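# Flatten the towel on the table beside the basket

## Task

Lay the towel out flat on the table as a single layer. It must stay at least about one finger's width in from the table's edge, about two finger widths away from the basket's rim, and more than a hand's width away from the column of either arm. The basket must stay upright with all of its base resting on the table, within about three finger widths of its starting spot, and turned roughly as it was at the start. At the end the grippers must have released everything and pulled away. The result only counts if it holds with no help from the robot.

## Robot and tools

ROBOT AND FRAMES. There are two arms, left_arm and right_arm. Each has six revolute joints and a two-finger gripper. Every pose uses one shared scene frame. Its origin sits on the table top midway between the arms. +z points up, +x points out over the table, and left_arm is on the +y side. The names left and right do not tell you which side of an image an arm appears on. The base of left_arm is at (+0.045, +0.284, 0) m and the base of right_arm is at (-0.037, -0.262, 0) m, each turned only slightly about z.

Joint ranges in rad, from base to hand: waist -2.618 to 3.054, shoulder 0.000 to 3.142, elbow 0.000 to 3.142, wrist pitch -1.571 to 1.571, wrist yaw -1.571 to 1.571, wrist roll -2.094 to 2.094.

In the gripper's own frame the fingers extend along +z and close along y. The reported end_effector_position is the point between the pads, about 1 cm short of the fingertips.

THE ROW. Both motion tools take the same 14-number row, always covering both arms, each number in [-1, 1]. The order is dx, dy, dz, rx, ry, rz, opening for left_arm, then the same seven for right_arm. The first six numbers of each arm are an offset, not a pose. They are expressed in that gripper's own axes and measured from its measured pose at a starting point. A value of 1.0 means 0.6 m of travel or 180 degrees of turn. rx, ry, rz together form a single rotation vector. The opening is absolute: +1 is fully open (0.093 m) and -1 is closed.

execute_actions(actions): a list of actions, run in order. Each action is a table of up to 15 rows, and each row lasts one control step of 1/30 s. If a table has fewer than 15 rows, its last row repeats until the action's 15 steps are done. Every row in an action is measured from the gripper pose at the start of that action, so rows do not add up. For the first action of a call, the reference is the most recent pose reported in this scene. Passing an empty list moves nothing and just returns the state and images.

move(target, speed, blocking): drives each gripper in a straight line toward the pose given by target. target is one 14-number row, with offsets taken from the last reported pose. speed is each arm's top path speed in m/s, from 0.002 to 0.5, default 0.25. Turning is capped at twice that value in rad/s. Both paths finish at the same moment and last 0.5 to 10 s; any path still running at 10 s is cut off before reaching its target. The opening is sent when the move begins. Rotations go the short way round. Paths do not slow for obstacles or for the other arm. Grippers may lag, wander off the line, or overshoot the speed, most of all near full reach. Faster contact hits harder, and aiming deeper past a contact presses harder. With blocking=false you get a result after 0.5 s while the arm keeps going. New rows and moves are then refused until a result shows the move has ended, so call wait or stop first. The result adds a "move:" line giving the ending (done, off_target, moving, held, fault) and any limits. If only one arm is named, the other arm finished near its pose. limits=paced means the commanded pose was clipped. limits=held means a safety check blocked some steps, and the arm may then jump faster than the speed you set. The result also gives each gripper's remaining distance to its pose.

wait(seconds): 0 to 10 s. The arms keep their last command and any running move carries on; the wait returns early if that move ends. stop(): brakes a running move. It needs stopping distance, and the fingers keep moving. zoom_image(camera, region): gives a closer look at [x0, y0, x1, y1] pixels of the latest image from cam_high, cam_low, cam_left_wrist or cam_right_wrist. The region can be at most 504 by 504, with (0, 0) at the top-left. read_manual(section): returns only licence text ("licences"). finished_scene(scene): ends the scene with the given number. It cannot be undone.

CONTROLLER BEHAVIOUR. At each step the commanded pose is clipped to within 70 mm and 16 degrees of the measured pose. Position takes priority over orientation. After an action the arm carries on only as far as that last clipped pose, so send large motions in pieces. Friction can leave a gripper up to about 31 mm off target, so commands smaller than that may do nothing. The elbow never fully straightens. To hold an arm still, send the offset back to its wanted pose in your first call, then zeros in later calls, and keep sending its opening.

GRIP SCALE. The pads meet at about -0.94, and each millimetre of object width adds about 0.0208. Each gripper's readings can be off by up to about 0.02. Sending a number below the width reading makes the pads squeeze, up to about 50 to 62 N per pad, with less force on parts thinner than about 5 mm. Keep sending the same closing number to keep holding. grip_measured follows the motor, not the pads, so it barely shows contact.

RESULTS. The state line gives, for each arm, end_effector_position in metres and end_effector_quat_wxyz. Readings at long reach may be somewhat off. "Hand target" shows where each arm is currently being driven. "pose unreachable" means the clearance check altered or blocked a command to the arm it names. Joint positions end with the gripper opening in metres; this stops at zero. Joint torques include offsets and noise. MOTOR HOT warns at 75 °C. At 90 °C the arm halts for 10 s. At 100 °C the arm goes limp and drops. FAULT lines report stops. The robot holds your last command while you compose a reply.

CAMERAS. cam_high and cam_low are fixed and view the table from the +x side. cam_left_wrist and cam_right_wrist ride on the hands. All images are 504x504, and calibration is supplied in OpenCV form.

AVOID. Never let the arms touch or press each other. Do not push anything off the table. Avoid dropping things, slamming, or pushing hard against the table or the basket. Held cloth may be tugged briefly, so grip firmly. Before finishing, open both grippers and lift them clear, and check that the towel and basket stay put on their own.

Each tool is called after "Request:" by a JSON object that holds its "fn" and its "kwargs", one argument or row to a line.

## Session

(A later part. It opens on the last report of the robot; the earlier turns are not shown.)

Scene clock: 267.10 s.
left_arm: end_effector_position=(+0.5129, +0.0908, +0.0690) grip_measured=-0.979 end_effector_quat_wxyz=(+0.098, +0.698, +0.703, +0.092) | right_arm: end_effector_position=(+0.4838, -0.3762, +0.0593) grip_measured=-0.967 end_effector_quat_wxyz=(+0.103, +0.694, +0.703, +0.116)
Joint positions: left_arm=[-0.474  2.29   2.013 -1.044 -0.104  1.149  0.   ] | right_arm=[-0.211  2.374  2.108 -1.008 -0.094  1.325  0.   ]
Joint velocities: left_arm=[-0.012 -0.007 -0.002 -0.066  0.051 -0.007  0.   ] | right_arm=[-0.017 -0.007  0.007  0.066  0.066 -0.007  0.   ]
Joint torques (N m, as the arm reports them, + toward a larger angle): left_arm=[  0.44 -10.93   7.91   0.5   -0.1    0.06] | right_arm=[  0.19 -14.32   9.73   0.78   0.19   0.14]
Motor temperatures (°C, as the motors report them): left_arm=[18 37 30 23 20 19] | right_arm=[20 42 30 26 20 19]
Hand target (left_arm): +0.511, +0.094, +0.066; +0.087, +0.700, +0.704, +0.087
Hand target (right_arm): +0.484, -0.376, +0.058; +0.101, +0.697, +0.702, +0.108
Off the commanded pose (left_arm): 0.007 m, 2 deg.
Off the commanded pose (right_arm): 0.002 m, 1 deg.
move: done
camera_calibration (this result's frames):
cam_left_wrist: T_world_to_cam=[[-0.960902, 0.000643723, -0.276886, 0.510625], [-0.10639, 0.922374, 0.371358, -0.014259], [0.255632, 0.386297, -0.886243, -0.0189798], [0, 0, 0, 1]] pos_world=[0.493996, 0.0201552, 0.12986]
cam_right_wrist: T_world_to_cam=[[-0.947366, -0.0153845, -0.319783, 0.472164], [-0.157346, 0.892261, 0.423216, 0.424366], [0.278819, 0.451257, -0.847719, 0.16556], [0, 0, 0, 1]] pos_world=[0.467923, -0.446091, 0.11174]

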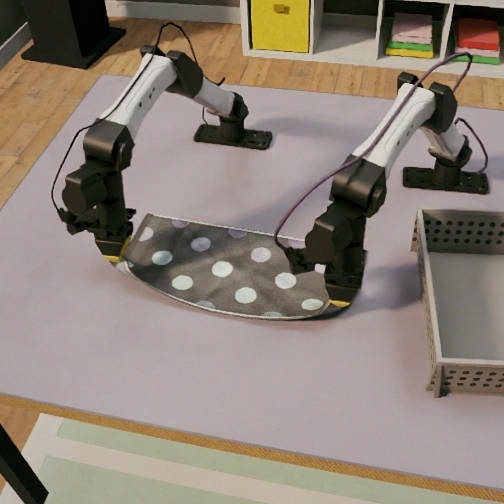

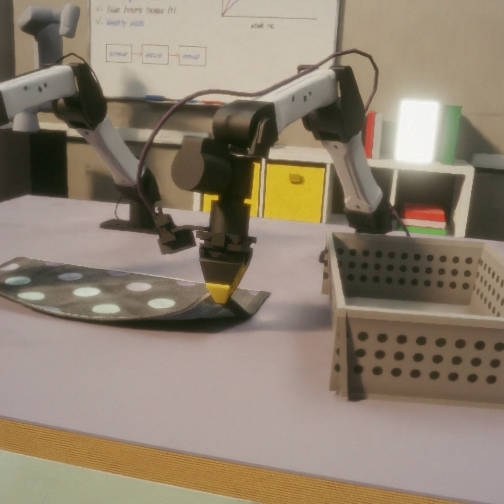

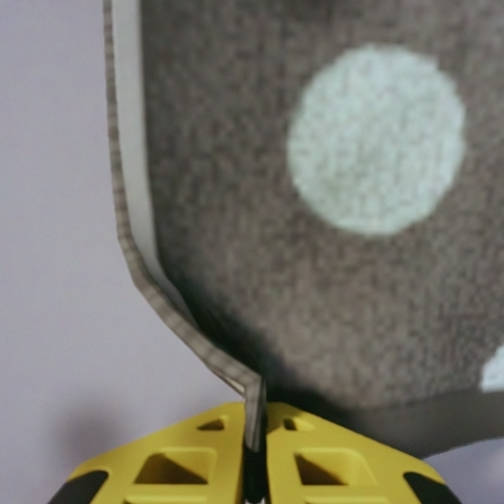

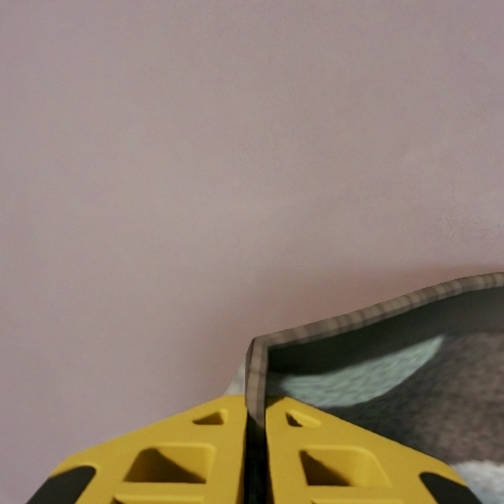

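Request:
{"fn": "move", "kwargs": {
  "target": [0.0135,0.0407,0.0717,0,0,0,-1,-0.0117,0.040,0.0655,-0.015,0,0,-1],
  "speed": 0.07
}}

Request:
{"fn": "execute_actions", "kwargs": {
  "actions": [
    [[0,0.02,0,0,0,0,-0.1,0,0.02,0,0,0,0,-0.1]]
  ]
}}

Scene clock: 286.60 s.
left_arm: end_effector_position=(+0.5411, +0.0953, +0.0387) grip_measured=-0.979 end_effector_quat_wxyz=(+0.095, +0.700, +0.702, +0.090) | right_arm: end_effector_position=(+0.5097, -0.3809, +0.0307) grip_measured=-0.967 end_effector_quat_wxyz=(+0.109, +0.691, +0.703, +0.126)
Joint positions: left_arm=[-0.441  2.426  2.132 -1.03  -0.094  1.185  0.   ] | right_arm=[-0.211  2.499  2.213 -0.966 -0.104  1.325  0.   ]
Joint velocities: left_arm=[-0.007 -0.007  0.007  0.051 -0.037  0.037  0.   ] | right_arm=[-0.007 -0.007  0.017 -0.007  0.007 -0.037  0.   ]
Joint torques (N m, as the arm reports them, + toward a larger angle): left_arm=[  0.78 -11.23   7.73   0.9   -0.06   0.06] | right_arm=[  0.04 -14.75   9.64   1.15   0.04   0.11]
Motor temperatures (°C, as the motors report them): left_arm=[18 42 31 22 20 19] | right_arm=[20 48 32 24 20 19]
Hand target (left_arm): +0.548, +0.099, +0.034; +0.099, +0.698, +0.703, +0.092
Hand target (right_arm): +0.518, -0.382, +0.029; +0.119, +0.691, +0.701, +0.132
Off the commanded pose (left_arm): 0.009 m, 0 deg.
Off the commanded pose (right_arm): 0.009 m, 1 deg.
move: done
camera_calibration (this result's frames):
cam_left_wrist: T_world_to_cam=[[-0.962597, 0.00521285, -0.270886, 0.52954], [-0.100262, 0.921983, 0.374025, -0.00758105], [0.251702, 0.387195, -0.886976, -0.0526905], [0, 0, 0, 1]] pos_world=[0.522236, 0.0246307, 0.0995454]
cam_right_wrist: T_world_to_cam=[[-0.939513, -0.016924, -0.342094, 0.483569], [-0.170207, 0.889796, 0.42343, 0.450286], [0.297228, 0.456045, -0.838855, 0.128412], [0, 0, 0, 1]] pos_world=[0.492794, -0.45104, 0.0824802]

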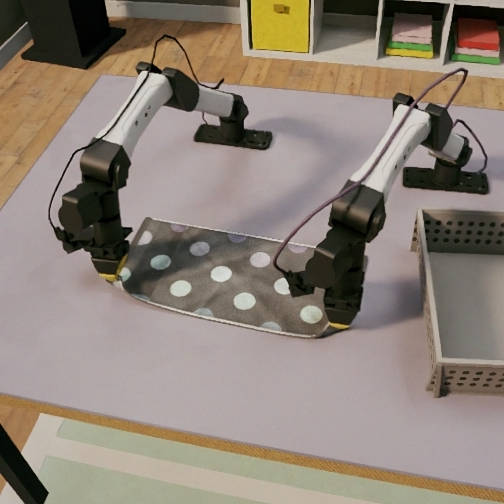

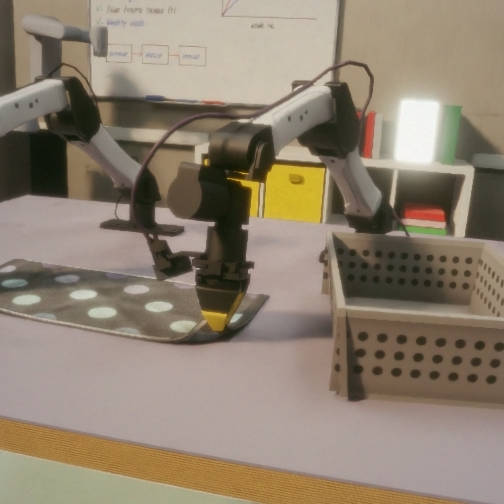

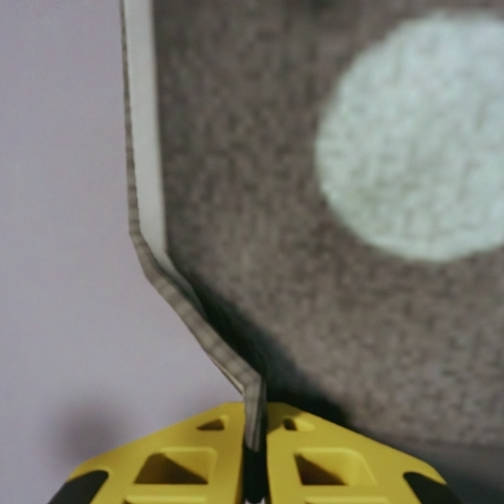

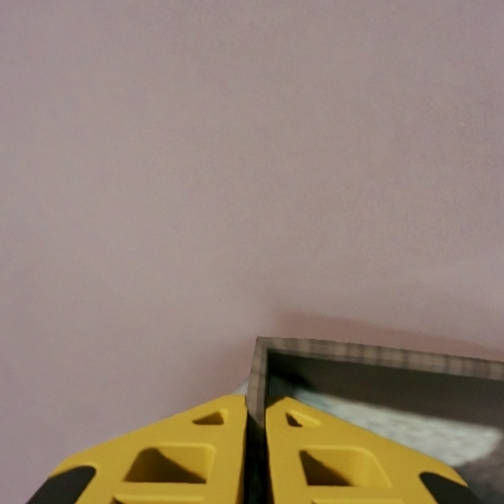

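Scene clock: 287.10 s.
left_arm: end_effector_position=(+0.5549, +0.0895, +0.0529) grip_measured=-0.102 end_effector_quat_wxyz=(+0.113, +0.698, +0.700, +0.098) | right_arm: end_effector_position=(+0.5236, -0.3844, +0.0458) grip_measured=-0.102 end_effector_quat_wxyz=(+0.124, +0.689, +0.701, +0.134)
Joint positions: left_arm=[-0.441  2.459  2.237 -1.063 -0.094  1.187  0.04 ] | right_arm=[-0.211  2.54   2.337 -1.015 -0.104  1.325  0.04 ]
Joint velocities: left_arm=[-0.012 -0.012  0.012  0.007 -0.037  0.007  0.001] | right_arm=[ 0.027 -0.017 -0.002  0.022 -0.037  0.037  0.   ]
Joint torques (N m, as the arm reports them, + toward a larger angle): left_arm=[  0.77 -11.29   7.72   0.61  -0.05   0.08] | right_arm=[  0.39 -14.39   9.61   0.87   0.05   0.11]
Motor temperatures (°C, as the motors report them): left_arm=[18 42 31 22 20 19] | right_arm=[20 49 32 24 20 19]
Hand target (left_arm): +0.552, +0.095, +0.042; +0.096, +0.700, +0.702, +0.091
Hand target (right_arm): +0.521, -0.381, +0.035; +0.110, +0.691, +0.703, +0.126
Off the commanded pose (left_arm): 0.013 m, 2 deg.
Off the commanded pose (right_arm): 0.012 m, 2 deg.
camera_calibration (this result's frames):
cam_left_wrist: T_world_to_cam=[[-0.952115, 0.00353142, -0.30572, 0.542924], [-0.111164, 0.927499, 0.356915, 0.000257262], [0.284815, 0.373809, -0.882693, -0.0587335], [0, 0, 0, 1]] pos_world=[0.533683, 0.0197992, 0.114047]
cam_right_wrist: T_world_to_cam=[[-0.927478, -0.01957, -0.373366, 0.495793], [-0.183916, 0.893331, 0.410042, 0.458508], [0.325515, 0.448973, -0.832144, 0.12069], [0, 0, 0, 1]] pos_world=[0.504878, -0.454084, 0.0975361]

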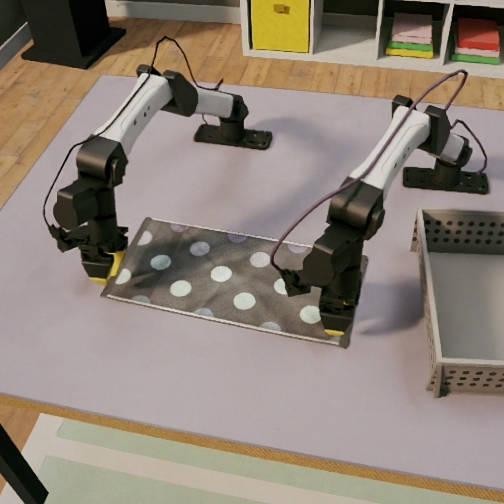

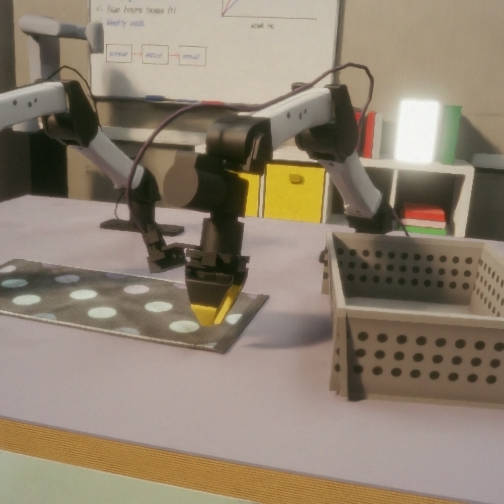

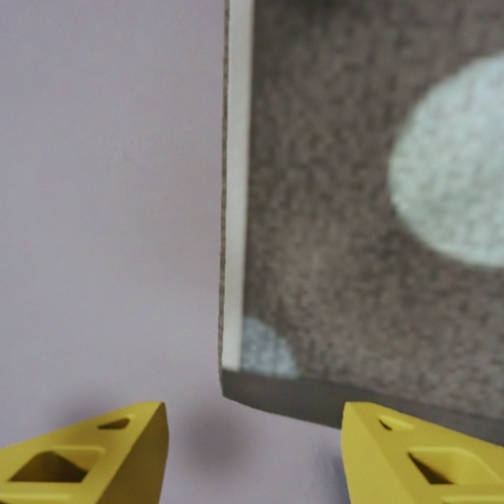

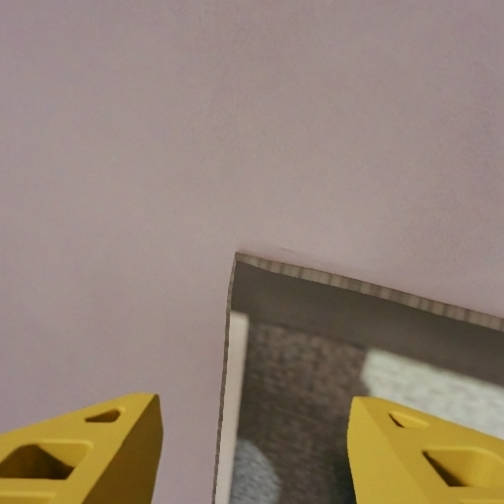

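Request:
{"fn": "move", "kwargs": {
  "target": [0.035,-0.442,-0.434,0,0,0,-0.1,0.08,-0.392,-0.462,0,0,0,-0.1],
  "speed": 0.25
}}

Scene clock: 299.03 s.
left_arm: end_effector_position=(+0.2277, +0.1135, +0.2189) grip_measured=-0.102 end_effector_quat_wxyz=(+0.115, +0.697, +0.701, +0.092) | right_arm: end_effector_position=(+0.2123, -0.3503, +0.2259) grip_measured=-0.102 end_effector_quat_wxyz=(+0.139, +0.686, +0.701, +0.137)
Joint positions: left_arm=[-0.939  1.336  1.427 -1.45  -0.206  0.695  0.04 ] | right_arm=[-0.414  1.27   1.374 -1.319 -0.169  1.131  0.04 ]
Joint velocities: left_arm=[-0.002 -0.012  0.007 -0.081 -0.037 -0.037  0.002] | right_arm=[ 0.002 -0.002 -0.002 -0.051 -0.037 -0.037 -0.   ]
Joint torques (N m, as the arm reports them, + toward a larger angle): left_arm=[-1.17 -4.    6.86  0.51 -0.28 -0.06] | right_arm=[-0.81 -4.62  5.74  0.89 -0.07 -0.03]
Motor temperatures (°C, as the motors report them): left_arm=[18 44 32 22 20 19] | right_arm=[20 51 33 24 20 19]
Hand target (left_arm): +0.224, +0.117, +0.223; +0.113, +0.698, +0.700, +0.096
Hand target (right_arm): +0.205, -0.348, +0.221; +0.124, +0.689, +0.701, +0.135
Off the commanded pose (left_arm): 0.005 m, 1 deg.
Off the commanded pose (right_arm): 0.012 m, 2 deg.
move: off_target (right_arm)
camera_calibration (this result's frames):
cam_left_wrist: T_world_to_cam=[[-0.954177, -0.00126365, -0.29924, 0.281601], [-0.110001, 0.931458, 0.346822, -0.11613], [0.278291, 0.363846, -0.888915, 0.176001], [0, 0, 0, 1]] pos_world=[0.206944, 0.0444889, 0.280992]
cam_right_wrist: T_world_to_cam=[[-0.917841, -0.0248395, -0.39617, 0.276239], [-0.193138, 0.899881, 0.391039, 0.305572], [0.346792, 0.435427, -0.830746, 0.347038], [0, 0, 0, 1]] pos_world=[0.192211, -0.419227, 0.278247]

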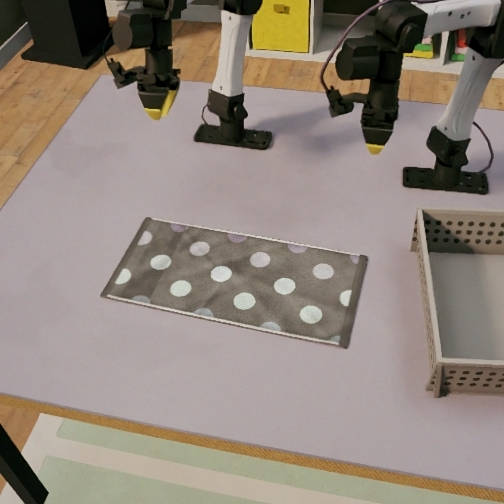

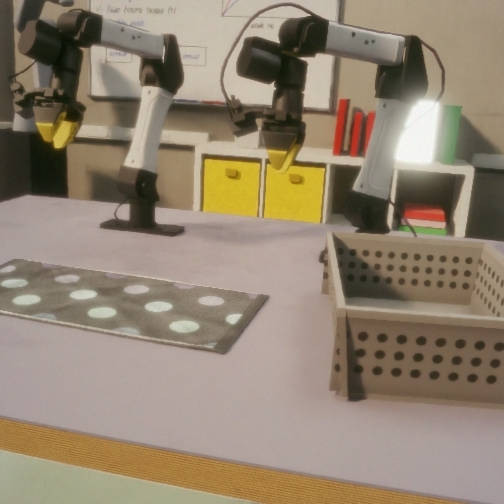

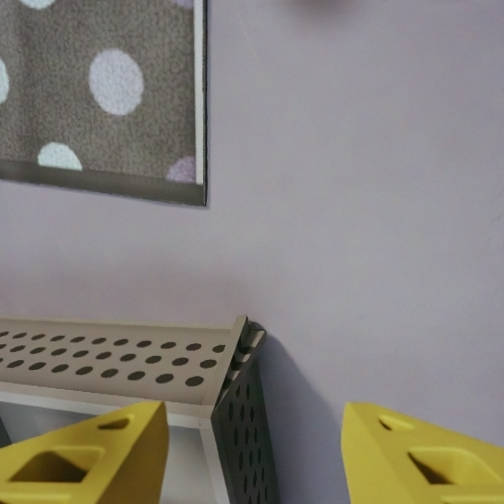

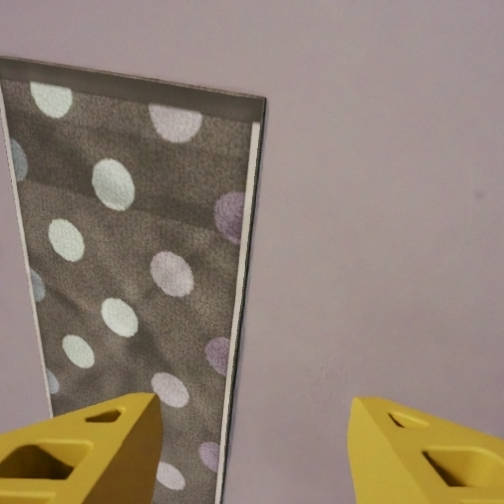

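Request:
{"fn": "finished_scene", "kwargs": {
  "scene": 2
}}

The scene is finished: the task was done.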